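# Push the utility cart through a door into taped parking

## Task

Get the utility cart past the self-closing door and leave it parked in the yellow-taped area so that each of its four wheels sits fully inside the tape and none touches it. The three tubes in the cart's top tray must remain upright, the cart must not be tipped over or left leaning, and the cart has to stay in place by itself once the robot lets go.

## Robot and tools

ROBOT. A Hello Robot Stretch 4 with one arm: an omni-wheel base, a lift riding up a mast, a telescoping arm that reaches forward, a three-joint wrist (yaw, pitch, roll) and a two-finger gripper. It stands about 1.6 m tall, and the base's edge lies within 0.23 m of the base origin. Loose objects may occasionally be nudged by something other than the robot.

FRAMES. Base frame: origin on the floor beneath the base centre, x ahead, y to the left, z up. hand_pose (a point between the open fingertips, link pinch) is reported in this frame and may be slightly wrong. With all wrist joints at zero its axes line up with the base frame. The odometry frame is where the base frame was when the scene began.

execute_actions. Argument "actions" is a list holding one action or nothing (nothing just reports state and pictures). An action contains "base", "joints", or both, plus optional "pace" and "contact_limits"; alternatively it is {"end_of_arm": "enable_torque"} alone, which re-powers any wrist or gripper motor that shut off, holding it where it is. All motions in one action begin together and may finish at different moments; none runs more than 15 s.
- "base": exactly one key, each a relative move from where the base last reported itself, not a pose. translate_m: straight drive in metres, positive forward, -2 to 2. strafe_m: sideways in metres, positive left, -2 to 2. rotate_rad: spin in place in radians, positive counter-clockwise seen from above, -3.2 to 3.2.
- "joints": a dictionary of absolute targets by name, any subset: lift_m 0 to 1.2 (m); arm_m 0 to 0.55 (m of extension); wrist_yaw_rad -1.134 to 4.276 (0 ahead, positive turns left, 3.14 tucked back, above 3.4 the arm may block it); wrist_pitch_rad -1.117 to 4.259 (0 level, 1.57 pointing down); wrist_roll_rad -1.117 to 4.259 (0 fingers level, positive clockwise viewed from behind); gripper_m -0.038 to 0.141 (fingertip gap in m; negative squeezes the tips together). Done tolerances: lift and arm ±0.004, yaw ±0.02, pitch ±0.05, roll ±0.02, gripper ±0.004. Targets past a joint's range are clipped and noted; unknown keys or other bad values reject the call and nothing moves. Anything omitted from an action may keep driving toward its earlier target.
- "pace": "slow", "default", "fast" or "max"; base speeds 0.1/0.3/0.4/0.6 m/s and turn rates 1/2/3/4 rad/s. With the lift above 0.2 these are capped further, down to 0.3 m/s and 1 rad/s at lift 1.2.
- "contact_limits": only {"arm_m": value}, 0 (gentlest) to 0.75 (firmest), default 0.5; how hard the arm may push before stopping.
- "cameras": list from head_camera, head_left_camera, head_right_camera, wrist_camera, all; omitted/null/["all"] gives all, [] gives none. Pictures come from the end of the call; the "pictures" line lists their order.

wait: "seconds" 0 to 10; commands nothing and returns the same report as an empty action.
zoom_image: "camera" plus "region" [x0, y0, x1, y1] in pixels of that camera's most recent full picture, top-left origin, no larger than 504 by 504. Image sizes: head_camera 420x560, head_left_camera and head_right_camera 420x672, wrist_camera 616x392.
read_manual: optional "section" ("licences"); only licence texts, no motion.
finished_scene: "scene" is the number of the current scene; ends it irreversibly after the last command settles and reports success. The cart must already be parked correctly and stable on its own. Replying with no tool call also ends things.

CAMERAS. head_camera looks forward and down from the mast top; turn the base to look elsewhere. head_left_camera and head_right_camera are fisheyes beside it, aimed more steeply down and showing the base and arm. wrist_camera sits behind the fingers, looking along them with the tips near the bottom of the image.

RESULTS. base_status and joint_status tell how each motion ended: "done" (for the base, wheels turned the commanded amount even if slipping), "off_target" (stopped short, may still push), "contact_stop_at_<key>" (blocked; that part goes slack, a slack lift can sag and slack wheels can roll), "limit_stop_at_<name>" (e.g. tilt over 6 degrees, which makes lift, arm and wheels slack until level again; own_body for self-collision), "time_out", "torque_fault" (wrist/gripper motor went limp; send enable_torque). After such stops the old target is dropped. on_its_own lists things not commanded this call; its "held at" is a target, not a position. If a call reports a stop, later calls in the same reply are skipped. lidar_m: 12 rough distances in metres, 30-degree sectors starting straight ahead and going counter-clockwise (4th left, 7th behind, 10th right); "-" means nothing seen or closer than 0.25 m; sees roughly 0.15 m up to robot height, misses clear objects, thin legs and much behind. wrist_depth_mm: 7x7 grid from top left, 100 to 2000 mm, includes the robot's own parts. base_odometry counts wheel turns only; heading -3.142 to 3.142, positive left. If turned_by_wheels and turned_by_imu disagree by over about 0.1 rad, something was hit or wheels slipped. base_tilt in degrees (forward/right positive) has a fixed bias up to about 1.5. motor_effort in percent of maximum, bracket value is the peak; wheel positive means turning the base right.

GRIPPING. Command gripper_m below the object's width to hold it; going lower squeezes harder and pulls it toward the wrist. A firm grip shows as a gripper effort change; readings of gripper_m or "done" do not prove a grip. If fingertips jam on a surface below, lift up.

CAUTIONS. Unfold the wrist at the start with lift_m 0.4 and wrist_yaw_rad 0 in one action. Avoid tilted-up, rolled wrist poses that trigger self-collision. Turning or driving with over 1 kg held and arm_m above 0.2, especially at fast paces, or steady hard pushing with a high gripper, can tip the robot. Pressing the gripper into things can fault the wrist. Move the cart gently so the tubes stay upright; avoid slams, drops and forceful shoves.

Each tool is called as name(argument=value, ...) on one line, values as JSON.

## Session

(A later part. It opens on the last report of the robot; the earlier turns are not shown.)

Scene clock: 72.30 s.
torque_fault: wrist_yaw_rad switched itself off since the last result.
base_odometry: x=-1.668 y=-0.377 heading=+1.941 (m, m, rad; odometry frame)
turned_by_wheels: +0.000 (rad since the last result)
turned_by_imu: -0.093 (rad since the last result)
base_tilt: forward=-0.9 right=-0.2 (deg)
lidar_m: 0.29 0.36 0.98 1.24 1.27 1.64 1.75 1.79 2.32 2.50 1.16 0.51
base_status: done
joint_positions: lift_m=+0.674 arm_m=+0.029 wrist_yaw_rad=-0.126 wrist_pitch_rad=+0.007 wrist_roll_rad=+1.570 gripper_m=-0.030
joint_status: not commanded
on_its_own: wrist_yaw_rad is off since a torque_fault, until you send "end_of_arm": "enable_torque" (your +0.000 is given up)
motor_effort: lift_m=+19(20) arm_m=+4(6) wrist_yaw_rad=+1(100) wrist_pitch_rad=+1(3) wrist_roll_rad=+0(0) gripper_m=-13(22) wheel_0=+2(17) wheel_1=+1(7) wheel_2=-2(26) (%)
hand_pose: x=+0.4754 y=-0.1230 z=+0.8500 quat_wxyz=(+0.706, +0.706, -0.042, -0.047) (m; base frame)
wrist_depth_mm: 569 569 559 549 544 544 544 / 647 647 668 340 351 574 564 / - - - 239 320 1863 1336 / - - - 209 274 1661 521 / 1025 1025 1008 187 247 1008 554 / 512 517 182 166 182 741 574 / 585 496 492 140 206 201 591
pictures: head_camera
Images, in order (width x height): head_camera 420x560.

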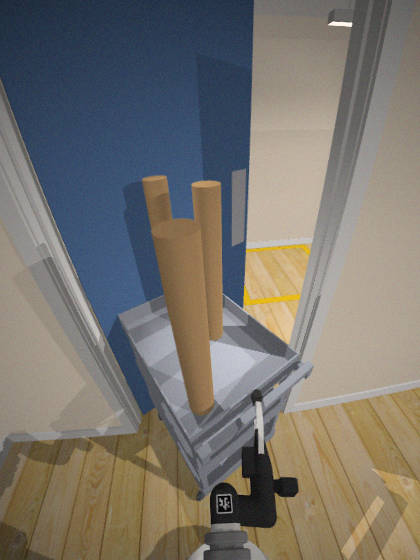

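execute_actions(actions=[{"base":{"translate_m":-0.3},"pace":"slow"}], cameras=["head_camera"])

execute_actions(actions=[{"end_of_arm":"enable_torque"}], cameras=["head_camera"])

Scene clock: 76.83 s.
base_odometry: x=-1.559 y=-0.657 heading=+1.941 (m, m, rad; odometry frame)
turned_by_wheels: +0.000 (rad since the last result)
turned_by_imu: +0.001 (rad since the last result)
base_tilt: forward=-0.9 right=-0.2 (deg)
lidar_m: 0.36 0.35 1.32 1.19 1.21 1.54 1.46 1.49 1.92 2.52 1.63 0.48
base_status: done
joint_positions: lift_m=+0.674 arm_m=+0.030 wrist_yaw_rad=-0.021 wrist_pitch_rad=+0.007 wrist_roll_rad=+1.570 gripper_m=-0.030
joint_status: not commanded
on_its_own: wrist_yaw_rad is off since a torque_fault, until you send "end_of_arm": "enable_torque" (your +0.000 is given up)
motor_effort: lift_m=+19(19) arm_m=+2(4) wrist_yaw_rad=+0(1) wrist_pitch_rad=+2(3) wrist_roll_rad=+1(0) gripper_m=-18(15) wheel_0=-4(6) wheel_1=-2(4) wheel_2=+2(7) (%)
hand_pose: x=+0.4870 y=-0.0935 z=+0.8502 quat_wxyz=(+0.707, +0.707, -0.005, -0.010) (m; base frame)
wrist_depth_mm: 854 831 831 232 298 306 306 / 904 904 917 217 282 866 854 / 917 904 904 204 265 878 549 / 904 891 891 192 252 878 585 / 539 535 525 181 236 809 585 / 809 715 182 172 182 778 585 / 866 878 878 142 215 445 591
pictures: head_camera
Images, in order (width x height): head_camera 420x560.

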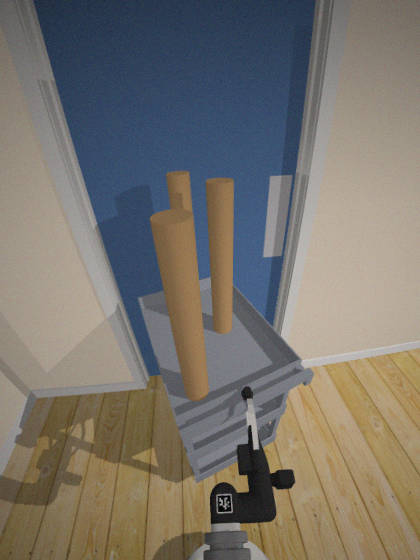

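Scene clock: 77.13 s.
base_odometry: x=-1.559 y=-0.657 heading=+1.941 (m, m, rad; odometry frame)
turned_by_wheels: +0.000 (rad since the last result)
turned_by_imu: +0.000 (rad since the last result)
base_tilt: forward=-0.9 right=-0.1 (deg)
lidar_m: 0.36 0.35 1.31 1.18 1.22 1.57 1.45 1.50 1.90 2.52 1.62 0.48
base_status: not commanded
joint_positions: lift_m=+0.674 arm_m=+0.030 wrist_yaw_rad=-0.021 wrist_pitch_rad=+0.007 wrist_roll_rad=+1.570 gripper_m=-0.030
joint_status: not commanded
end_of_arm: enable_torque: each motor that was off is on again
on_its_own: wrist_yaw_rad is held at -0.021, not at your +0.000, since a torque_fault
motor_effort: lift_m=+19(19) arm_m=+2(2) wrist_yaw_rad=+0(1) wrist_pitch_rad=+2(1) wrist_roll_rad=+0(0) gripper_m=-20(15) wheel_0=-4(4) wheel_1=-2(2) wheel_2=+2(2) (%)
hand_pose: x=+0.4870 y=-0.0935 z=+0.8502 quat_wxyz=(+0.707, +0.707, -0.005, -0.010) (m; base frame)
wrist_depth_mm: 854 831 831 232 296 307 307 / 917 904 891 217 282 891 854 / 917 891 904 204 265 878 549 / 904 891 891 191 251 854 597 / 539 530 525 182 238 809 585 / 820 715 183 173 182 778 580 / 866 891 866 142 216 449 591
pictures: head_camera
Images, in order (width x height): head_camera 420x560.

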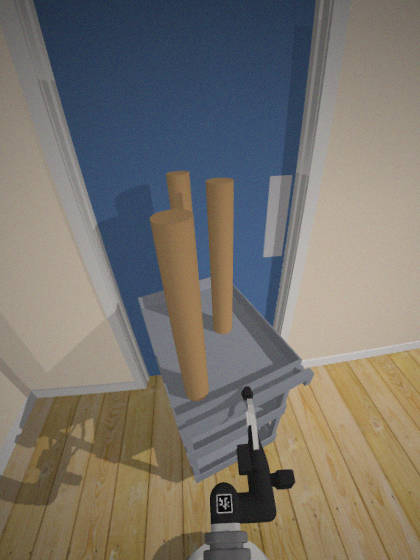

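execute_actions(actions=[{"base":{"translate_m":-0.045},"joints":{"gripper_m":0.045,"wrist_yaw_rad":0}}], cameras=["wrist_camera"])

execute_actions(actions=[{"joints":{"gripper_m":-0.03}}], cameras=["wrist_camera"])

Scene clock: 80.67 s.
base_odometry: x=-1.543 y=-0.699 heading=+1.941 (m, m, rad; odometry frame)
turned_by_wheels: +0.000 (rad since the last result)
turned_by_imu: +0.001 (rad since the last result)
base_tilt: forward=-0.9 right=-0.2 (deg)
lidar_m: 0.37 0.39 1.31 1.20 1.20 1.54 1.41 1.44 1.86 2.52 1.71 0.48
base_status: done
joint_positions: lift_m=+0.674 arm_m=+0.030 wrist_yaw_rad=-0.001 wrist_pitch_rad=+0.008 wrist_roll_rad=+1.570 gripper_m=+0.045
joint_status: all done
motor_effort: lift_m=+19(19) arm_m=+2(2) wrist_yaw_rad=+2(21) wrist_pitch_rad=-1(4) wrist_roll_rad=+2(1) gripper_m=+3(19) wheel_0=-1(10) wheel_1=-1(6) wheel_2=+1(10) (%)
hand_pose: x=+0.4889 y=-0.0876 z=+0.8498 quat_wxyz=(+0.707, +0.707, +0.003, -0.003) (m; base frame)
wrist_depth_mm: 866 854 854 294 298 307 309 / 946 946 946 221 286 917 917 / 946 946 931 210 271 917 539 / 931 946 931 200 256 809 591 / 549 544 539 191 248 831 580 / 931 723 707 181 193 788 574 / 917 931 904 136 224 707 585
pictures: wrist_camera
camera_calibration (this result's frames):
wrist_camera: T_world_to_cam=[[0.0348916, -0.023934, -0.999104, 0.837827], [-0.0409635, 0.998839, -0.0253582, 0.179328], [0.998551, 0.0418117, 0.0338707, -0.284528], [0, 0, 0, 1]] pos_world=[0.262229, -0.14717, 0.851261]
Images, in order (width x height): wrist_camera 616x392.

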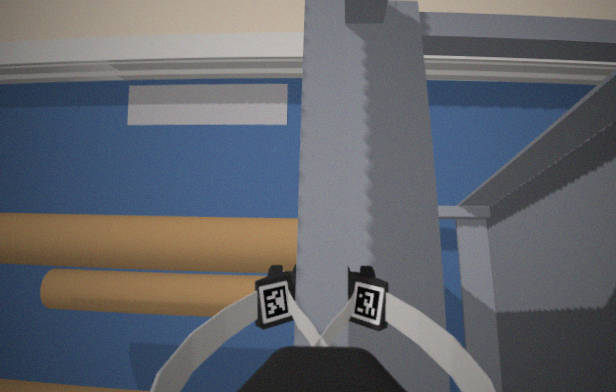

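Scene clock: 82.13 s.
base_odometry: x=-1.543 y=-0.698 heading=+1.941 (m, m, rad; odometry frame)
turned_by_wheels: +0.000 (rad since the last result)
turned_by_imu: +0.001 (rad since the last result)
base_tilt: forward=-0.8 right=-0.2 (deg)
lidar_m: 0.37 0.35 1.30 1.19 1.21 1.53 1.41 1.45 1.83 2.52 1.71 0.47
base_status: not commanded
joint_positions: lift_m=+0.674 arm_m=+0.030 wrist_yaw_rad=+0.000 wrist_pitch_rad=+0.010 wrist_roll_rad=+1.570 gripper_m=-0.030
joint_status: all done
motor_effort: lift_m=+19(19) arm_m=+2(2) wrist_yaw_rad=-1(3) wrist_pitch_rad=-5(6) wrist_roll_rad=+0(0) gripper_m=-17(17) wheel_0=-2(1) wheel_1=-2(1) wheel_2=+3(3) (%)
hand_pose: x=+0.4890 y=-0.0874 z=+0.8494 quat_wxyz=(+0.707, +0.707, +0.003, -0.003) (m; base frame)
wrist_depth_mm: 878 866 878 281 285 296 294 / 946 946 931 208 272 917 917 / 946 946 931 196 257 891 535 / 946 931 946 189 247 798 585 / 539 535 530 179 236 809 580 / 931 707 182 171 181 778 580 / 931 904 917 135 217 216 585
pictures: wrist_camera
camera_calibration (this result's frames):
wrist_camera: T_world_to_cam=[[0.0336289, -0.0239037, -0.999148, 0.838117], [-0.0418738, 0.998802, -0.0253048, 0.179465], [0.998557, 0.0426891, 0.0325877, -0.283436], [0, 0, 0, 1]] pos_world=[0.262357, -0.147116, 0.851181]
Images, in order (width x height): wrist_camera 616x392.

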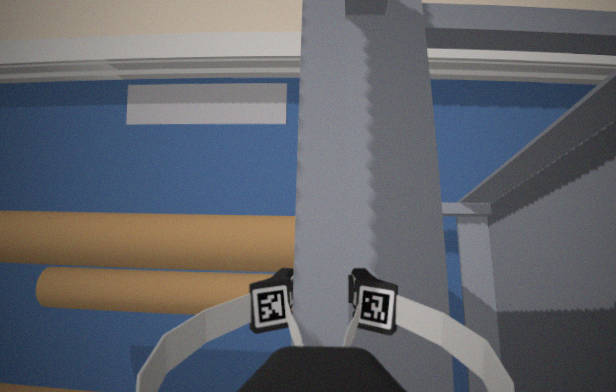

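execute_actions(actions=[{"base":{"translate_m":-0.75},"pace":"slow"}], cameras=["head_left_camera"])

execute_actions(actions=[{"base":{"strafe_m":-0.4},"pace":"slow"}], cameras=["head_left_camera"])

Scene clock: 91.40 s.
base_odometry: x=-1.271 y=-1.398 heading=+1.941 (m, m, rad; odometry frame)
turned_by_wheels: +0.000 (rad since the last result)
turned_by_imu: +0.000 (rad since the last result)
base_tilt: forward=-1.0 right=-0.2 (deg)
lidar_m: 0.43 0.49 1.19 1.10 1.05 0.70 0.65 0.69 0.88 2.00 2.62 0.44
base_status: done
joint_positions: lift_m=+0.674 arm_m=+0.030 wrist_yaw_rad=-0.003 wrist_pitch_rad=+0.010 wrist_roll_rad=+1.570 gripper_m=-0.030
joint_status: not commanded
motor_effort: lift_m=+20(19) arm_m=+2(2) wrist_yaw_rad=+8(8) wrist_pitch_rad=-6(7) wrist_roll_rad=+3(0) gripper_m=-15(19) wheel_0=-3(4) wheel_1=-2(4) wheel_2=+1(8) (%)
hand_pose: x=+0.4887 y=-0.0883 z=+0.8493 quat_wxyz=(+0.707, +0.707, +0.002, -0.004) (m; base frame)
wrist_depth_mm: 1618 1661 1618 136 188 707 597 / 488 480 477 142 196 707 580 / 1661 707 699 148 206 750 585 / 1661 1661 1661 155 216 759 585 / 1708 1661 1708 162 225 741 580 / 332 332 182 170 181 1618 544 / 329 320 319 140 245 1464 1281
pictures: head_left_camera
Images, in order (width x height): head_left_camera 420x672.

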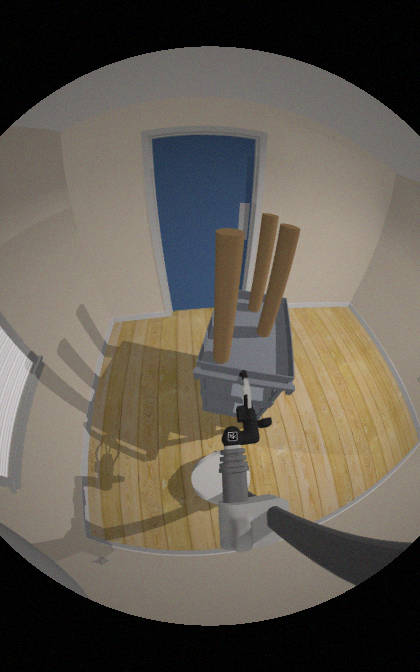

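Scene clock: 96.53 s.
base_odometry: x=-0.899 y=-1.253 heading=+1.941 (m, m, rad; odometry frame)
turned_by_wheels: +0.000 (rad since the last result)
turned_by_imu: +0.004 (rad since the last result)
base_tilt: forward=-1.0 right=-0.2 (deg)
lidar_m: 0.37 0.39 1.63 1.52 0.99 0.68 0.63 0.64 0.86 1.94 2.22 0.48
base_status: done
joint_positions: lift_m=+0.674 arm_m=+0.030 wrist_yaw_rad=+0.007 wrist_pitch_rad=+0.009 wrist_roll_rad=+1.570 gripper_m=-0.030
joint_status: not commanded
on_its_own: wrist_yaw_rad is at rest, and its effort (-19) is outside its rest range (-13 to +13)
motor_effort: lift_m=+19(20) arm_m=+2(2) wrist_yaw_rad=-19(24) wrist_pitch_rad=-5(6) wrist_roll_rad=+0(0) gripper_m=-22(16) wheel_0=+2(11) wheel_1=+1(2) wheel_2=+2(2) (%)
hand_pose: x=+0.4896 y=-0.0855 z=+0.8494 quat_wxyz=(+0.707, +0.707, +0.006, -0.001) (m; base frame)
wrist_depth_mm: 1708 1661 1618 208 273 917 1205 / 1618 1708 1661 200 262 1618 1308 / 1661 1661 1618 193 252 1618 554 / 569 1661 1618 185 245 842 580 / 715 715 549 179 236 820 574 / 1708 1708 182 173 182 788 580 / 1661 1708 1708 143 220 219 597
pictures: head_left_camera
Images, in order (width x height): head_left_camera 420x672.

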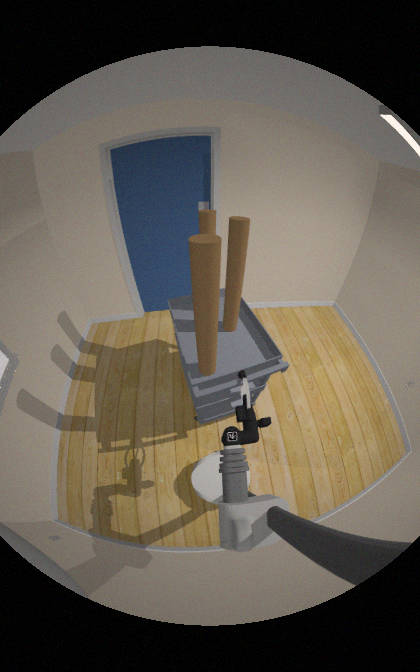

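execute_actions(actions=[{"base":{"strafe_m":-0.45},"joints":{"wrist_yaw_rad":0.4}}], cameras=["head_left_camera"])

Scene clock: 99.90 s.
base_odometry: x=-0.479 y=-1.089 heading=+1.942 (m, m, rad; odometry frame)
turned_by_wheels: +0.000 (rad since the last result)
turned_by_imu: +0.005 (rad since the last result)
base_tilt: forward=-1.0 right=-0.2 (deg)
lidar_m: 0.37 0.32 2.10 1.96 0.92 0.63 0.58 0.59 0.78 1.72 1.77 2.02
base_status: done
joint_positions: lift_m=+0.674 arm_m=+0.030 wrist_yaw_rad=+0.405 wrist_pitch_rad=+0.010 wrist_roll_rad=+1.570 gripper_m=-0.030
joint_status: all done
on_its_own: wrist_yaw_rad is at rest, and its effort (-14) is outside its rest range (-13 to +13)
motor_effort: lift_m=+19(19) arm_m=+2(2) wrist_yaw_rad=-14(81) wrist_pitch_rad=-6(6) wrist_roll_rad=-2(3) gripper_m=-15(19) wheel_0=-1(18) wheel_1=+1(6) wheel_2=+2(12) (%)
hand_pose: x=+0.5002 y=+0.0334 z=+0.8494 quat_wxyz=(+0.694, +0.692, +0.146, +0.139) (m; base frame)
wrist_depth_mm: 1464 1499 1464 290 294 307 304 / 1576 1576 1576 282 283 1499 1308 / 1661 1661 1618 267 265 1576 530 / 1808 1863 1863 191 252 842 591 / 535 530 535 182 238 820 580 / 741 715 182 173 183 788 580 / - - - 148 217 215 585
pictures: head_left_camera
Images, in order (width x height): head_left_camera 420x672.

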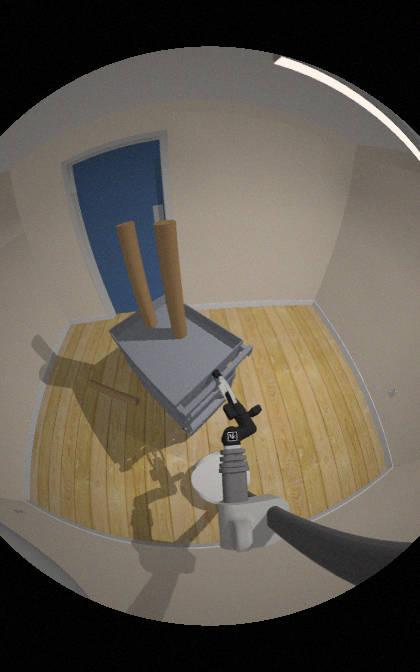

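execute_actions(actions=[{"joints":{"gripper_m":0.12}}], cameras=["head_left_camera","head_camera"])

Scene clock: 102.87 s.
base_odometry: x=-0.479 y=-1.090 heading=+1.941 (m, m, rad; odometry frame)
turned_by_wheels: +0.000 (rad since the last result)
turned_by_imu: +0.000 (rad since the last result)
base_tilt: forward=-1.0 right=-0.2 (deg)
lidar_m: 0.38 0.33 2.09 1.96 0.94 0.62 0.58 0.61 0.77 1.71 1.76 2.02
base_status: not commanded
joint_positions: lift_m=+0.674 arm_m=+0.030 wrist_yaw_rad=+0.401 wrist_pitch_rad=+0.009 wrist_roll_rad=+1.570 gripper_m=+0.120
joint_status: all done
motor_effort: lift_m=+19(19) arm_m=+2(2) wrist_yaw_rad=+0(16) wrist_pitch_rad=-3(6) wrist_roll_rad=-2(1) gripper_m=+1(18) wheel_0=+0(0) wheel_1=+1(1) wheel_2=-1(2) (%)
hand_pose: x=+0.5003 y=+0.0320 z=+0.8497 quat_wxyz=(+0.694, +0.692, +0.144, +0.138) (m; base frame)
wrist_depth_mm: 1464 1464 1464 306 304 315 315 / 1576 1576 1576 290 291 1537 1281 / 1661 1661 1618 273 274 1576 525 / 1756 1863 1863 200 259 1756 585 / 539 535 530 188 245 831 585 / 750 707 691 178 191 798 580 / - - - 147 222 691 591
pictures: head_camera, head_left_camera
Images, in order (width x height): head_camera 420x560, head_left_camera 420x672.

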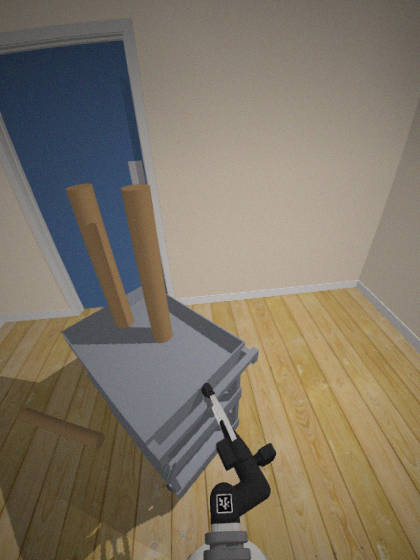

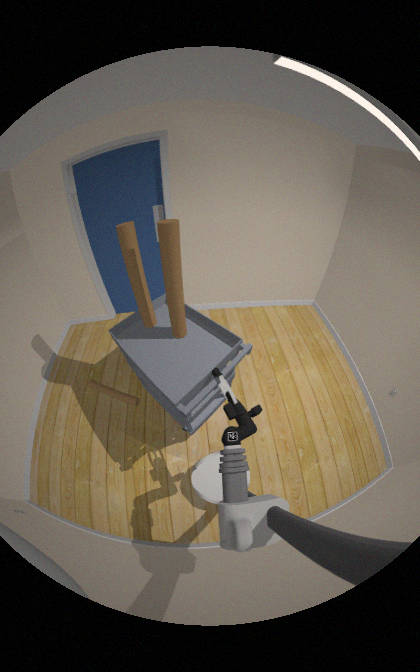

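execute_actions(actions=[{"base":{"translate_m":-0.08},"pace":"slow"}], cameras=["head_camera","wrist_camera"])

Scene clock: 105.83 s.
base_odometry: x=-0.450 y=-1.164 heading=+1.941 (m, m, rad; odometry frame)
turned_by_wheels: +0.000 (rad since the last result)
turned_by_imu: +0.001 (rad since the last result)
base_tilt: forward=-1.0 right=-0.2 (deg)
lidar_m: 0.44 0.39 2.10 1.96 0.80 0.54 0.51 0.52 0.70 1.58 1.75 2.12
base_status: done
joint_positions: lift_m=+0.674 arm_m=+0.030 wrist_yaw_rad=+0.400 wrist_pitch_rad=+0.011 wrist_roll_rad=+1.570 gripper_m=+0.120
joint_status: not commanded
motor_effort: lift_m=+19(19) arm_m=+2(1) wrist_yaw_rad=+1(9) wrist_pitch_rad=-9(11) wrist_roll_rad=-2(2) gripper_m=+0(1) wheel_0=-2(5) wheel_1=-1(8) wheel_2=+1(8) (%)
hand_pose: x=+0.5003 y=+0.0317 z=+0.8491 quat_wxyz=(+0.694, +0.692, +0.144, +0.137) (m; base frame)
wrist_depth_mm: 1537 1576 1576 373 382 384 382 / 1661 1661 1708 355 366 1618 521 / 1756 1756 1756 336 340 1661 554 / 1756 1863 1863 315 320 798 580 / 798 621 603 301 301 798 580 / - 778 204 233 282 211 569 / - - - 133 274 768 585
pictures: head_camera, wrist_camera
camera_calibration (this result's frames):
wrist_camera: T_world_to_cam=[[0.0391861, -0.00913053, -0.99919, 0.837075], [-0.427076, 0.90387, -0.0250085, 0.256482], [0.903366, 0.42771, 0.0315197, -0.263499], [0, 0, 0, 1]] pos_world=[0.314772, -0.111482, 0.851116]
Images, in order (width x height): head_camera 420x560, wrist_camera 616x392.

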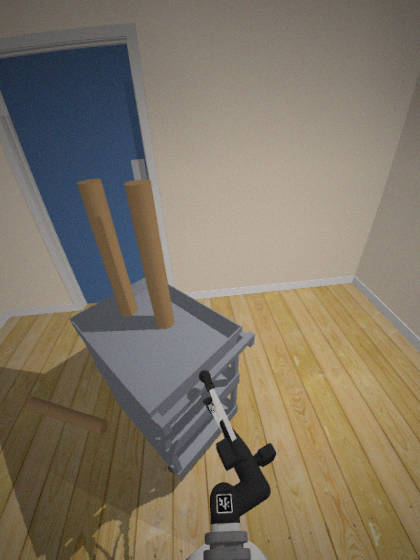

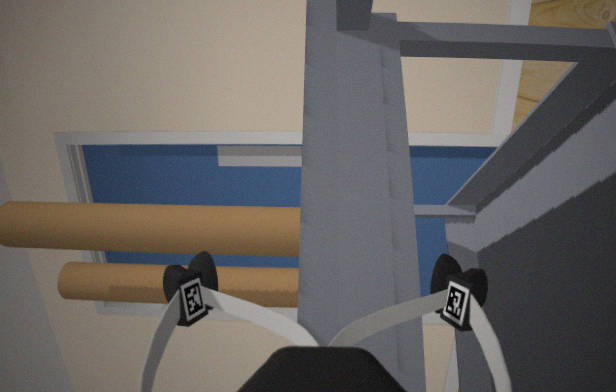

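execute_actions(actions=[{"base":{"translate_m":-0.15},"joints":{"arm_m":0}}], cameras=[])

execute_actions(actions=[{"joints":{"wrist_pitch_rad":1.57,"wrist_roll_rad":0,"wrist_yaw_rad":1.31,"gripper_m":0.14}}], cameras=["head_left_camera"])

execute_actions(actions=[{"base":{"strafe_m":1.01}}], cameras=["head_left_camera","head_camera"])

Scene clock: 108.13 s.
base_odometry: x=-0.396 y=-1.304 heading=+1.941 (m, m, rad; odometry frame)
turned_by_wheels: +0.000 (rad since the last result)
turned_by_imu: +0.000 (rad since the last result)
base_tilt: forward=-0.9 right=-0.2 (deg)
lidar_m: 0.55 0.53 2.07 1.95 0.58 0.38 0.35 0.36 0.48 1.12 1.77 2.27
base_status: done
joint_positions: lift_m=+0.674 arm_m=+0.003 wrist_yaw_rad=+0.400 wrist_pitch_rad=+0.011 wrist_roll_rad=+1.570 gripper_m=+0.120
joint_status: all done
joint sent to its limit — the command would take arm_m past its lower limit, so that joint was sent only as far as its limit.
motor_effort: lift_m=+19(19) arm_m=-5(6) wrist_yaw_rad=+0(3) wrist_pitch_rad=-11(9) wrist_roll_rad=+0(2) gripper_m=+0(1) wheel_0=-1(4) wheel_1=-1(3) wheel_2=-1(8) (%)
hand_pose: x=+0.4739 y=+0.0318 z=+0.8491 quat_wxyz=(+0.694, +0.692, +0.144, +0.137) (m; base frame)
wrist_depth_mm: 1756 1708 1708 1708 559 569 525 / 1756 1756 1808 1708 1756 1708 504 / 1863 - 1983 1863 1808 831 580 / - 788 768 452 1060 878 585 / - 946 931 427 1025 788 585 / - - 206 402 399 211 569 / - - - 133 - 1576 1255
pictures: none
No camera images: the call's "cameras" was empty. Leave "cameras" out to get every camera's image.

Scene clock: 109.63 s.
base_odometry: x=-0.396 y=-1.304 heading=+1.941 (m, m, rad; odometry frame)
turned_by_wheels: +0.000 (rad since the last result)
turned_by_imu: +0.000 (rad since the last result)
base_tilt: forward=-0.9 right=-0.2 (deg)
lidar_m: 0.56 0.55 2.08 1.94 0.56 0.38 0.35 0.37 0.46 1.13 1.76 2.27
base_status: not commanded
joint_positions: lift_m=+0.674 arm_m=+0.003 wrist_yaw_rad=+1.310 wrist_pitch_rad=+1.570 wrist_roll_rad=+0.001 gripper_m=+0.140
joint_status: all done
motor_effort: lift_m=+19(19) arm_m=-5(5) wrist_yaw_rad=-1(8) wrist_pitch_rad=-1(4) wrist_roll_rad=-1(9) gripper_m=+0(1) wheel_0=+0(0) wheel_1=-1(1) wheel_2=-1(1) (%)
hand_pose: x=+0.2587 y=-0.0222 z=+0.5637 quat_wxyz=(+0.561, -0.430, +0.561, +0.431) (m; base frame)
wrist_depth_mm: 798 788 778 778 768 634 615 / 798 798 788 778 778 778 609 / 809 585 609 778 778 778 759 / 809 585 574 778 768 768 759 / 661 591 585 788 778 768 768 / 723 554 580 798 788 200 768 / 427 597 809 142 788 778 768
pictures: head_left_camera
Images, in order (width x height): head_left_camera 420x672.

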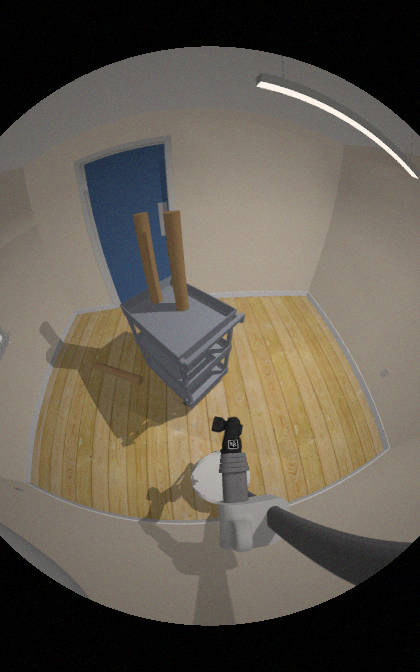

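Scene clock: 114.33 s.
base_odometry: x=-1.337 y=-1.669 heading=+1.941 (m, m, rad; odometry frame)
turned_by_wheels: +0.000 (rad since the last result)
turned_by_imu: -0.001 (rad since the last result)
base_tilt: forward=-0.9 right=-0.1 (deg)
lidar_m: 2.06 1.53 1.01 0.92 0.69 0.48 0.43 0.45 0.62 1.34 0.95 0.94
base_status: done
joint_positions: lift_m=+0.674 arm_m=+0.003 wrist_yaw_rad=+1.310 wrist_pitch_rad=+1.570 wrist_roll_rad=+0.001 gripper_m=+0.140
joint_status: not commanded
motor_effort: lift_m=+19(19) arm_m=-5(5) wrist_yaw_rad=+1(3) wrist_pitch_rad=+0(1) wrist_roll_rad=-1(3) gripper_m=-2(3) wheel_0=+0(8) wheel_1=-1(7) wheel_2=+0(1) (%)
hand_pose: x=+0.2587 y=-0.0223 z=+0.5637 quat_wxyz=(+0.561, -0.430, +0.561, +0.431) (m; base frame)
wrist_depth_mm: 809 788 778 778 759 768 750 / 809 798 798 778 778 778 750 / 820 585 615 778 768 768 750 / 809 585 580 778 778 759 759 / 707 591 580 778 788 778 768 / 809 559 585 788 778 200 768 / 424 597 809 142 788 778 788
pictures: head_camera, head_left_camera
Images, in order (width x height): head_camera 420x560, head_left_camera 420x672.

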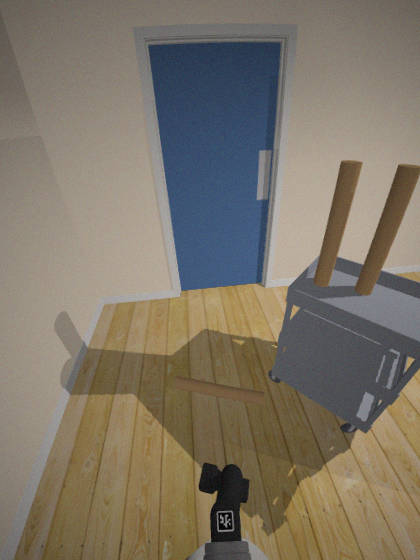

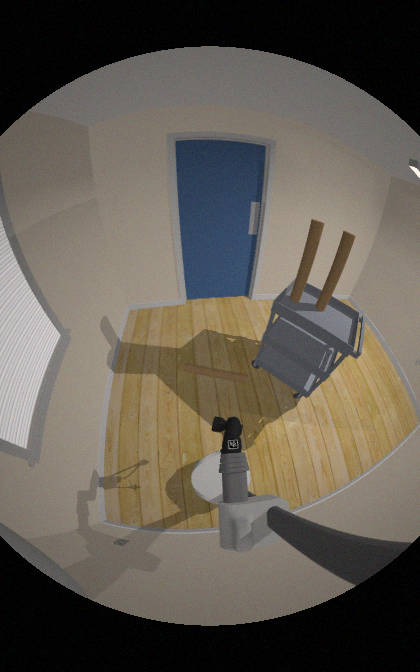

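execute_actions(actions=[{"base":{"translate_m":0.5},"joints":{"arm_m":0.225,"lift_m":0.3},"pace":"fast"}], cameras=["wrist_camera","head_camera"])

Scene clock: 117.30 s.
base_odometry: x=-1.518 y=-1.203 heading=+1.941 (m, m, rad; odometry frame)
turned_by_wheels: +0.000 (rad since the last result)
turned_by_imu: +0.002 (rad since the last result)
base_tilt: forward=-0.9 right=-0.2 (deg)
lidar_m: 1.56 1.57 1.05 0.96 0.99 1.03 0.93 0.96 1.28 0.69 0.58 0.58
base_status: done
joint_positions: lift_m=+0.300 arm_m=+0.224 wrist_yaw_rad=+1.310 wrist_pitch_rad=+1.570 wrist_roll_rad=+0.000 gripper_m=+0.140
joint_status: all done
motor_effort: lift_m=+17(17) arm_m=+5(6) wrist_yaw_rad=+0(2) wrist_pitch_rad=+0(1) wrist_roll_rad=-2(2) gripper_m=+0(2) wheel_0=-1(7) wheel_1=-1(4) wheel_2=+1(11) (%)
hand_pose: x=+0.4795 y=-0.0223 z=+0.1899 quat_wxyz=(+0.561, -0.430, +0.561, +0.431) (m; base frame)
wrist_depth_mm: 424 418 415 336 404 399 399 / 421 418 413 338 407 402 402 / 427 421 415 340 410 402 402 / 427 418 421 340 407 404 404 / 407 424 421 342 413 407 402 / 377 430 338 336 415 200 407 / 370 430 418 142 413 410 404
pictures: head_camera, wrist_camera
camera_calibration (this result's frames):
wrist_camera: T_world_to_cam=[[0.970814, -0.235923, -0.0431429, -0.454642], [-0.234248, -0.971332, 0.040522, 0.133199], [-0.0514661, -0.0292332, -0.998247, 0.442421], [0, 0, 0, 1]] pos_world=[0.495345, 0.0350535, 0.416633]
Images, in order (width x height): head_camera 420x560, wrist_camera 616x392.

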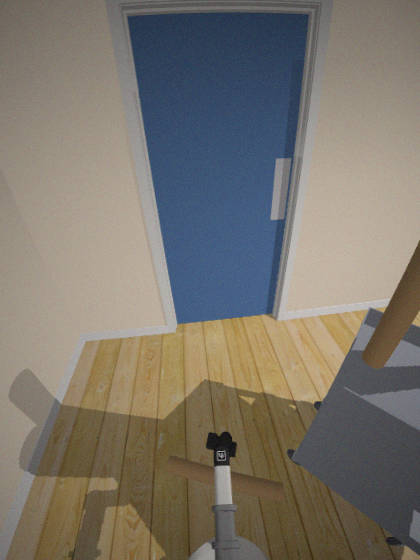

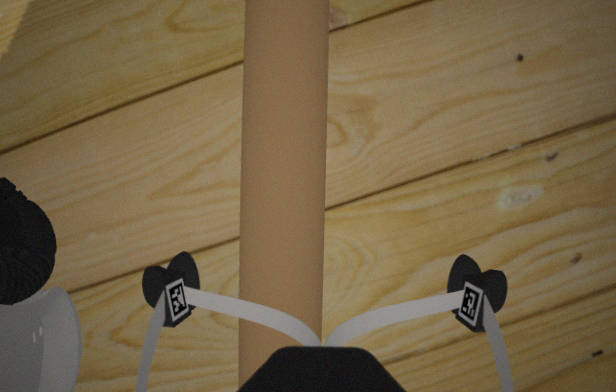

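execute_actions(actions=[{"joints":{"arm_m":0.183}}], cameras=[])

execute_actions(actions=[{"joints":{"lift_m":0.165}}], cameras=["wrist_camera"])

execute_actions(actions=[{"joints":{"gripper_m":0.03}}], cameras=["wrist_camera"])

execute_actions(actions=[{"joints":{"lift_m":0.6}}], cameras=["wrist_camera","head_camera"])

Scene clock: 118.80 s.
base_odometry: x=-1.518 y=-1.203 heading=+1.941 (m, m, rad; odometry frame)
turned_by_wheels: +0.000 (rad since the last result)
turned_by_imu: +0.000 (rad since the last result)
base_tilt: forward=-0.9 right=-0.2 (deg)
lidar_m: 1.54 1.58 1.05 0.96 1.01 1.01 0.93 0.98 1.24 0.70 0.58 0.59
base_status: not commanded
joint_positions: lift_m=+0.300 arm_m=+0.184 wrist_yaw_rad=+1.310 wrist_pitch_rad=+1.570 wrist_roll_rad=+0.000 gripper_m=+0.140
joint_status: all done
motor_effort: lift_m=+16(16) arm_m=-5(6) wrist_yaw_rad=+2(1) wrist_pitch_rad=+0(2) wrist_roll_rad=+0(2) gripper_m=+1(1) wheel_0=-1(1) wheel_1=-1(1) wheel_2=+1(1) (%)
hand_pose: x=+0.4394 y=-0.0223 z=+0.1899 quat_wxyz=(+0.561, -0.430, +0.561, +0.431) (m; base frame)
wrist_depth_mm: 421 418 415 332 407 402 397 / 421 421 415 332 404 399 397 / 424 421 415 332 407 402 397 / 384 421 418 336 407 404 402 / 327 421 421 340 413 410 404 / 301 389 421 336 410 200 407 / 300 424 427 141 415 410 407
pictures: none
No camera images: the call's "cameras" was empty. Leave "cameras" out to get every camera's image.

Scene clock: 120.43 s.
base_odometry: x=-1.518 y=-1.203 heading=+1.941 (m, m, rad; odometry frame)
turned_by_wheels: +0.000 (rad since the last result)
turned_by_imu: +0.000 (rad since the last result)
base_tilt: forward=-0.9 right=-0.2 (deg)
lidar_m: 1.56 1.56 1.05 0.97 1.01 1.00 0.94 0.95 1.25 0.69 0.58 0.57
base_status: not commanded
joint_positions: lift_m=+0.165 arm_m=+0.184 wrist_yaw_rad=+1.310 wrist_pitch_rad=+1.570 wrist_roll_rad=+0.000 gripper_m=+0.140
joint_status: all done
motor_effort: lift_m=+16(16) arm_m=-5(5) wrist_yaw_rad=+1(0) wrist_pitch_rad=-3(2) wrist_roll_rad=-4(0) gripper_m=+0(1) wheel_0=-1(0) wheel_1=-1(1) wheel_2=+1(1) (%)
hand_pose: x=+0.4394 y=-0.0223 z=+0.0550 quat_wxyz=(+0.561, -0.430, +0.561, +0.431) (m; base frame)
wrist_depth_mm: 285 281 279 195 272 271 268 / 285 282 281 196 273 271 270 / 286 282 281 196 273 272 271 / 287 286 282 198 276 274 272 / 289 286 281 200 276 273 272 / 290 289 220 198 208 200 272 / 290 289 285 142 278 276 273
pictures: wrist_camera
camera_calibration (this result's frames):
wrist_camera: T_world_to_cam=[[0.970814, -0.235923, -0.0431429, -0.421452], [-0.234248, -0.971332, 0.040522, 0.129255], [-0.0514661, -0.0292332, -0.998247, 0.305634], [0, 0, 0, 1]] pos_world=[0.455159, 0.0350535, 0.281678]
Images, in order (width x height): wrist_camera 616x392.

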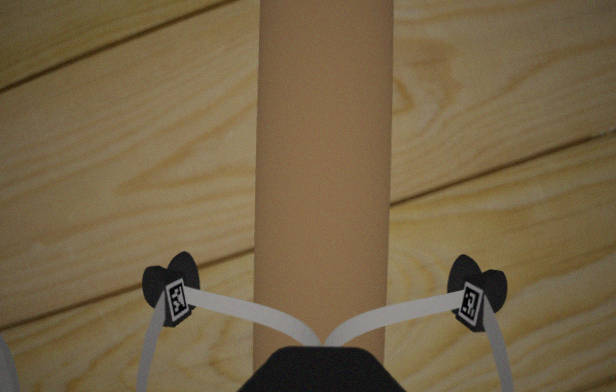

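Scene clock: 122.53 s.
base_odometry: x=-1.518 y=-1.203 heading=+1.941 (m, m, rad; odometry frame)
turned_by_wheels: +0.000 (rad since the last result)
turned_by_imu: +0.000 (rad since the last result)
base_tilt: forward=-0.8 right=-0.2 (deg)
lidar_m: 1.54 1.59 1.05 0.97 1.00 1.01 0.95 0.98 1.27 0.68 0.59 0.46
base_status: not commanded
joint_positions: lift_m=+0.165 arm_m=+0.184 wrist_yaw_rad=+1.310 wrist_pitch_rad=+1.570 wrist_roll_rad=+0.000 gripper_m=+0.031
joint_status: all done
motor_effort: lift_m=+18(18) arm_m=-5(5) wrist_yaw_rad=+0(2) wrist_pitch_rad=-2(2) wrist_roll_rad=-1(1) gripper_m=-27(27) wheel_0=+0(1) wheel_1=-1(1) wheel_2=+1(1) (%)
hand_pose: x=+0.4393 y=-0.0223 z=+0.0548 quat_wxyz=(+0.561, -0.430, +0.561, +0.431) (m; base frame)
wrist_depth_mm: 282 279 276 190 216 270 265 / 285 281 278 190 218 271 267 / 286 283 279 191 272 272 268 / 287 285 279 191 273 272 268 / 286 286 282 190 206 273 270 / 290 286 189 192 194 272 273 / 291 287 285 134 278 276 273
pictures: wrist_camera
camera_calibration (this result's frames):
wrist_camera: T_world_to_cam=[[0.970821, -0.235891, -0.0431457, -0.421447], [-0.23421, -0.971336, 0.0406492, 0.129199], [-0.0514978, -0.0293579, -0.998241, 0.305472], [0, 0, 0, 1]] pos_world=[0.45514, 0.0350478, 0.2815]
Images, in order (width x height): wrist_camera 616x392.

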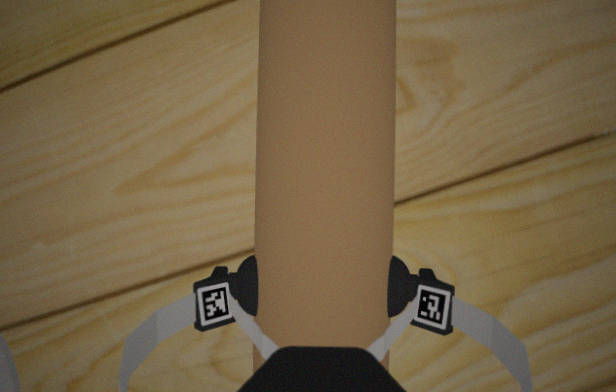

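Scene clock: 125.27 s.
base_odometry: x=-1.518 y=-1.203 heading=+1.941 (m, m, rad; odometry frame)
turned_by_wheels: +0.000 (rad since the last result)
turned_by_imu: +0.001 (rad since the last result)
base_tilt: forward=-0.9 right=-0.2 (deg)
lidar_m: 0.40 0.45 1.04 0.97 0.99 1.00 0.93 0.97 1.26 0.69 0.58 0.37
base_status: not commanded
joint_positions: lift_m=+0.600 arm_m=+0.184 wrist_yaw_rad=+1.310 wrist_pitch_rad=+1.570 wrist_roll_rad=+0.000 gripper_m=+0.031
joint_status: all done
motor_effort: lift_m=+23(18) arm_m=-5(5) wrist_yaw_rad=+2(1) wrist_pitch_rad=-3(2) wrist_roll_rad=-2(3) gripper_m=-28(25) wheel_0=-1(1) wheel_1=-1(1) wheel_2=+1(1) (%)
hand_pose: x=+0.4393 y=-0.0224 z=+0.4893 quat_wxyz=(+0.561, -0.430, +0.561, +0.431) (m; base frame)
wrist_depth_mm: 707 715 707 192 691 676 683 / 732 715 707 191 699 691 683 / 732 723 723 192 699 699 691 / 512 554 723 191 699 699 691 / 517 512 723 192 207 699 691 / 521 512 189 191 194 691 691 / 521 517 732 134 707 707 707
pictures: head_camera, wrist_camera
camera_calibration (this result's frames):
wrist_camera: T_world_to_cam=[[0.970819, -0.2359, -0.0431505, -0.40269], [-0.234207, -0.971328, 0.0408597, 0.111369], [-0.0515521, -0.0295612, -0.998233, 0.739264], [0, 0, 0, 1]] pos_world=[0.455133, 0.0350352, 0.71603]
Images, in order (width x height): head_camera 420x560, wrist_camera 616x392.

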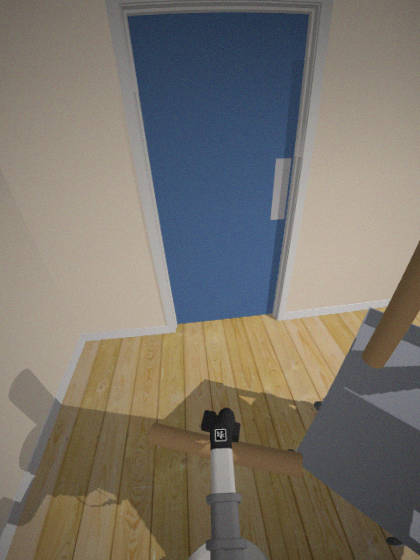

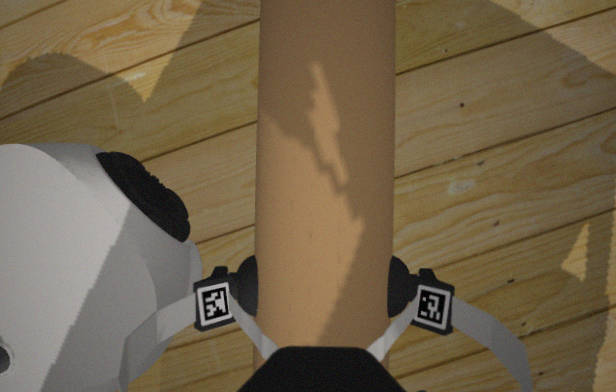

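execute_actions(actions=[{"joints":{"gripper_m":0.01,"lift_m":0.85}}], cameras=[])

execute_actions(actions=[{"joints":{"wrist_pitch_rad":0,"lift_m":1.1,"arm_m":0.01},"pace":"slow"}], cameras=["head_left_camera","wrist_camera"])

execute_actions(actions=[{"base":{"rotate_rad":-0.9},"pace":"slow"}], cameras=["head_left_camera","head_camera"])

Scene clock: 128.03 s.
base_odometry: x=-1.518 y=-1.203 heading=+1.941 (m, m, rad; odometry frame)
turned_by_wheels: +0.000 (rad since the last result)
turned_by_imu: +0.001 (rad since the last result)
base_tilt: forward=-0.9 right=-0.2 (deg)
lidar_m: 0.37 0.44 1.05 0.97 1.01 1.01 0.94 0.97 1.27 0.70 0.57 0.38
base_status: not commanded
joint_positions: lift_m=+0.850 arm_m=+0.184 wrist_yaw_rad=+1.310 wrist_pitch_rad=+1.570 wrist_roll_rad=+0.000 gripper_m=+0.011
joint_status: all done
motor_effort: lift_m=+23(26) arm_m=-5(5) wrist_yaw_rad=+1(1) wrist_pitch_rad=-2(2) wrist_roll_rad=-1(0) gripper_m=-34(29) wheel_0=+0(1) wheel_1=-1(1) wheel_2=+1(1) (%)
hand_pose: x=+0.4393 y=-0.0224 z=+0.7393 quat_wxyz=(+0.561, -0.430, +0.561, +0.431) (m; base frame)
wrist_depth_mm: 976 976 976 186 207 931 917 / 976 960 976 185 208 931 917 / 960 976 960 186 210 931 917 / 1008 759 878 185 213 960 931 / 778 759 768 185 206 946 946 / 768 768 187 186 191 177 946 / 1008 976 976 124 831 946 946
pictures: none
No camera images: the call's "cameras" was empty. Leave "cameras" out to get every camera's image.

Scene clock: 131.03 s.
base_odometry: x=-1.518 y=-1.203 heading=+1.941 (m, m, rad; odometry frame)
turned_by_wheels: +0.000 (rad since the last result)
turned_by_imu: +0.001 (rad since the last result)
base_tilt: forward=-0.9 right=-0.1 (deg)
lidar_m: 1.55 0.36 1.06 0.98 1.00 1.02 0.94 0.97 1.28 0.69 0.59 0.59
base_status: not commanded
joint_positions: lift_m=+1.100 arm_m=+0.011 wrist_yaw_rad=+1.310 wrist_pitch_rad=+0.009 wrist_roll_rad=+0.000 gripper_m=+0.011
joint_status: all done
on_its_own: wrist_pitch_rad is at rest, and its effort (-28) is outside its rest range (-23 to +23)
motor_effort: lift_m=+24(28) arm_m=-5(6) wrist_yaw_rad=+0(1) wrist_pitch_rad=-28(33) wrist_roll_rad=-1(0) gripper_m=-31(31) wheel_0=-1(1) wheel_1=-1(1) wheel_2=+1(1) (%)
hand_pose: x=+0.3407 y=+0.2562 z=+1.2751 quat_wxyz=(+0.793, -0.003, +0.004, +0.609) (m; base frame)
wrist_depth_mm: 866 917 976 186 208 1205 1308 / 866 904 976 185 207 1205 1281 / 866 917 976 185 208 1255 1308 / 878 931 991 185 212 1205 1308 / 878 931 976 185 206 1255 1281 / 878 917 187 185 190 177 1308 / 891 931 976 124 1182 1255 1281
pictures: head_left_camera, wrist_camera
camera_calibration (this result's frames):
wrist_camera: T_world_to_cam=[[0.976195, -0.215739, 0.0223827, -0.297919], [0.0106146, -0.0555531, -0.998399, 1.33386], [0.216637, 0.97487, -0.0519407, -0.0284955], [0, 0, 0, 1]] pos_world=[0.282842, 0.0376072, 1.33692]
Images, in order (width x height): head_left_camera 420x672, wrist_camera 616x392.

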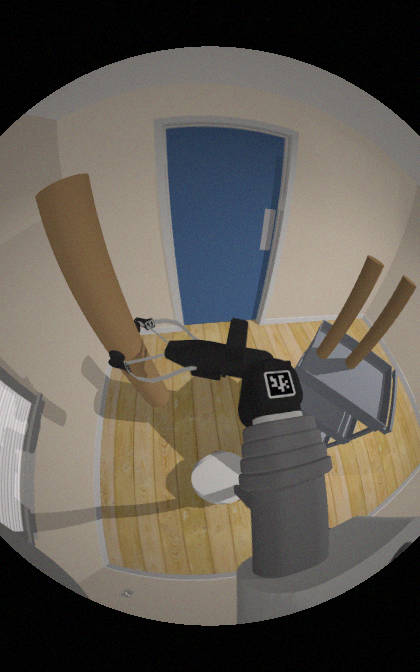

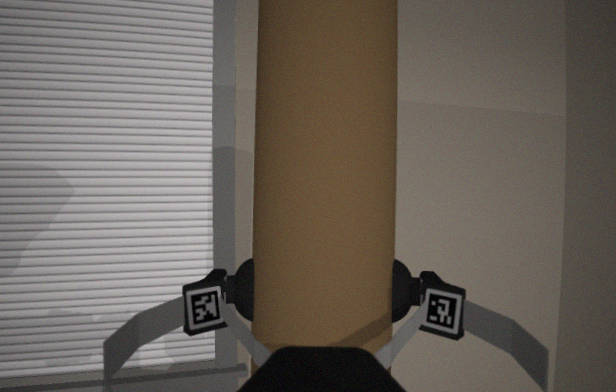

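Scene clock: 133.20 s.
base_odometry: x=-1.518 y=-1.203 heading=+1.041 (m, m, rad; odometry frame)
turned_by_wheels: -0.900 (rad since the last result)
turned_by_imu: -0.913 (rad since the last result)
base_tilt: forward=-0.9 right=-0.3 (deg)
lidar_m: 0.58 0.35 1.55 1.37 0.99 0.98 1.04 0.98 0.94 1.00 1.44 0.64
base_status: done
joint_positions: lift_m=+1.100 arm_m=+0.011 wrist_yaw_rad=+1.310 wrist_pitch_rad=+0.009 wrist_roll_rad=+0.000 gripper_m=+0.011
joint_status: not commanded
on_its_own: wrist_pitch_rad is at rest, and its effort (-30) is outside its rest range (-23 to +23)
motor_effort: lift_m=+24(24) arm_m=-5(5) wrist_yaw_rad=-1(2) wrist_pitch_rad=-30(30) wrist_roll_rad=-1(1) gripper_m=-28(33) wheel_0=+0(5) wheel_1=+0(5) wheel_2=+1(4) (%)
hand_pose: x=+0.3408 y=+0.2561 z=+1.2751 quat_wxyz=(+0.793, -0.003, +0.004, +0.609) (m; base frame)
wrist_depth_mm: 1229 1537 1576 185 208 1308 1229 / 1255 1499 1576 186 207 1308 1229 / 1205 1537 1661 185 210 1336 1229 / 1229 1537 1618 184 213 1308 1229 / 1229 1576 1618 185 207 1366 1229 / 1281 1464 187 185 190 177 1255 / 1255 1499 1618 124 1430 1336 1229
pictures: head_camera, head_left_camera
Images, in order (width x height): head_camera 420x560, head_left_camera 420x672.

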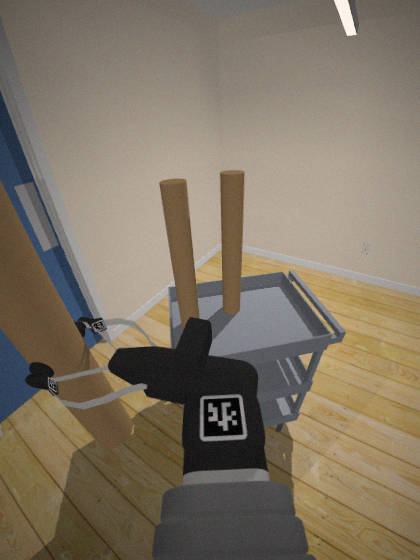

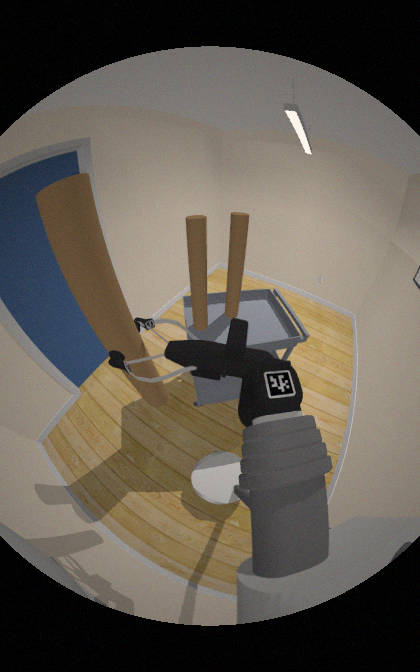

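execute_actions(actions=[{"base":{"strafe_m":-0.17},"joints":{"wrist_yaw_rad":0},"pace":"slow"}], cameras=["head_left_camera"])

execute_actions(actions=[{"joints":{"arm_m":0.34},"pace":"slow"}])

Scene clock: 136.67 s.
base_odometry: x=-1.372 y=-1.289 heading=+1.041 (m, m, rad; odometry frame)
turned_by_wheels: +0.000 (rad since the last result)
turned_by_imu: +0.001 (rad since the last result)
base_tilt: forward=-0.9 right=-0.2 (deg)
lidar_m: 0.39 0.62 1.71 1.49 1.10 1.07 1.09 0.84 0.81 0.84 1.22 0.68
base_status: done
joint_positions: lift_m=+1.100 arm_m=+0.011 wrist_yaw_rad=+0.000 wrist_pitch_rad=+0.009 wrist_roll_rad=+0.000 gripper_m=+0.011
joint_status: all done
on_its_own: wrist_pitch_rad is at rest, and its effort (-29) is outside its rest range (-23 to +23)
motor_effort: lift_m=+24(24) arm_m=-5(6) wrist_yaw_rad=+1(10) wrist_pitch_rad=-29(29) wrist_roll_rad=-1(0) gripper_m=-29(27) wheel_0=+1(6) wheel_1=-2(3) wheel_2=+1(1) (%)
hand_pose: x=+0.4703 y=-0.0875 z=+1.2751 quat_wxyz=(+1.000, +0.000, +0.005, +0.000) (m; base frame)
wrist_depth_mm: 1397 1618 - 185 205 - 1983 / 1397 1618 - 184 207 - 1983 / 1464 1661 1863 185 208 - 1983 / 1366 615 676 184 211 - 1983 / 1430 615 676 184 206 - 1983 / 1430 585 187 185 190 177 - / 1430 591 683 124 - - 1921
pictures: head_left_camera
Images, in order (width x height): head_left_camera 420x672.

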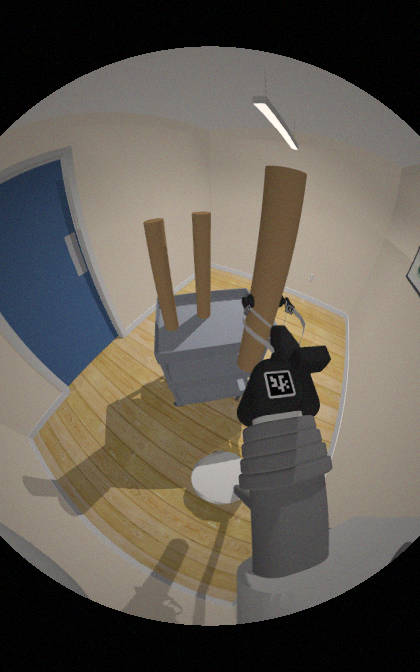

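Scene clock: 141.27 s.
base_odometry: x=-1.372 y=-1.289 heading=+1.041 (m, m, rad; odometry frame)
turned_by_wheels: +0.000 (rad since the last result)
turned_by_imu: +0.001 (rad since the last result)
base_tilt: forward=-0.9 right=-0.3 (deg)
lidar_m: 0.61 0.61 1.71 1.51 1.12 1.06 1.09 0.84 0.82 0.85 1.22 0.68
base_status: not commanded
joint_positions: lift_m=+1.100 arm_m=+0.339 wrist_yaw_rad=+0.000 wrist_pitch_rad=+0.009 wrist_roll_rad=+0.000 gripper_m=+0.011
joint_status: all done
on_its_own: wrist_pitch_rad is at rest, and its effort (-30) is outside its rest range (-23 to +23)
motor_effort: lift_m=+24(24) arm_m=+5(6) wrist_yaw_rad=+0(0) wrist_pitch_rad=-30(29) wrist_roll_rad=-2(1) gripper_m=-27(29) wheel_0=+1(1) wheel_1=-2(2) wheel_2=+1(1) (%)
hand_pose: x=+0.7984 y=-0.0875 z=+1.2751 quat_wxyz=(+1.000, +0.000, +0.005, +0.000) (m; base frame)
wrist_depth_mm: 1255 1464 1808 184 206 1808 1708 / 1229 1430 1808 184 206 1863 1708 / 1281 332 1756 184 208 1921 1708 / 1255 336 1808 184 211 1863 1808 / 1281 338 370 184 207 1983 1661 / 1308 338 187 184 190 176 1708 / 1281 340 1808 124 - 1983 1756
pictures: head_camera, head_left_camera, head_right_camera, wrist_camera
camera_calibration (this result's frames):
wrist_camera: T_world_to_cam=[[0.0432645, -0.998813, 0.0223892, -0.142469], [-0.0509427, -0.0245866, -0.998399, 1.36178], [0.997764, 0.0420547, -0.0519459, -0.497914], [0, 0, 0, 1]] pos_world=[0.572338, -0.0878783, 1.33693]
Images, in order (width x height): head_camera 420x560, head_left_camera 420x672, head_right_camera 420x672, wrist_camera 616x392.

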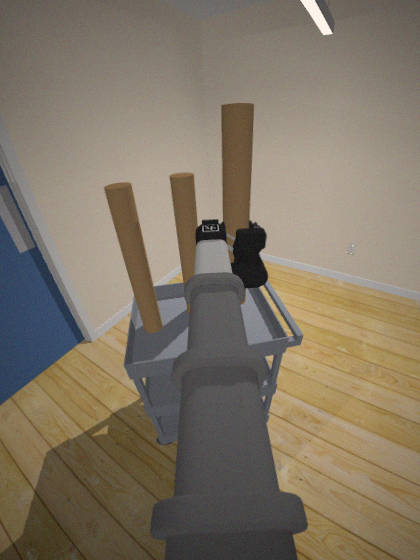

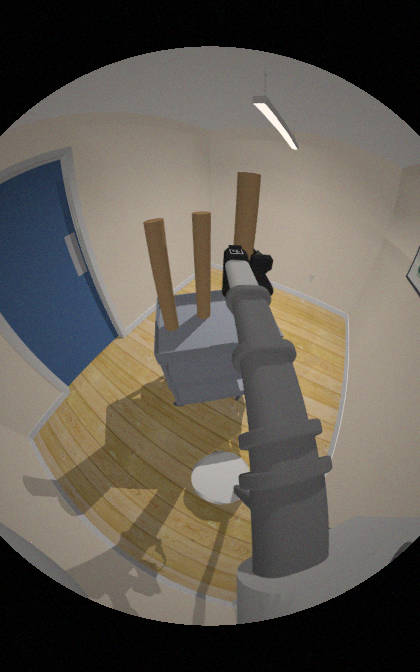

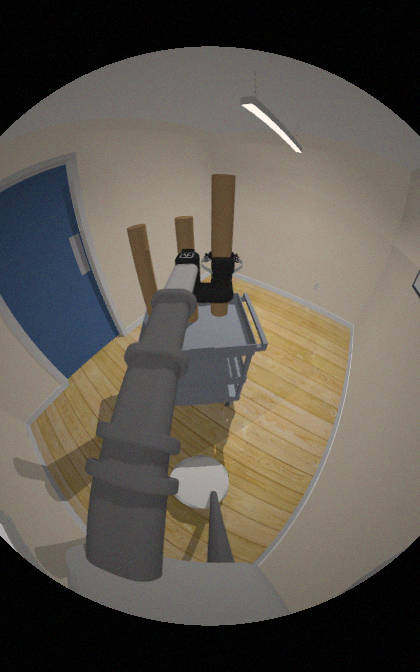

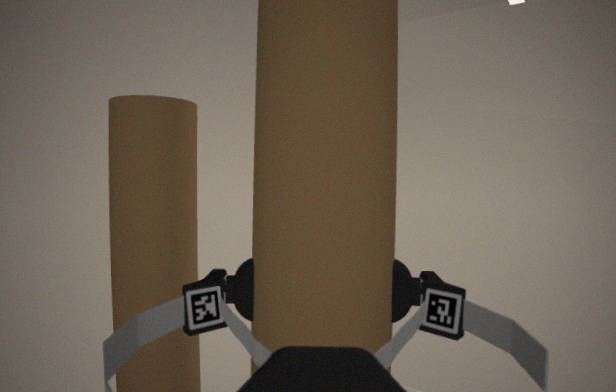

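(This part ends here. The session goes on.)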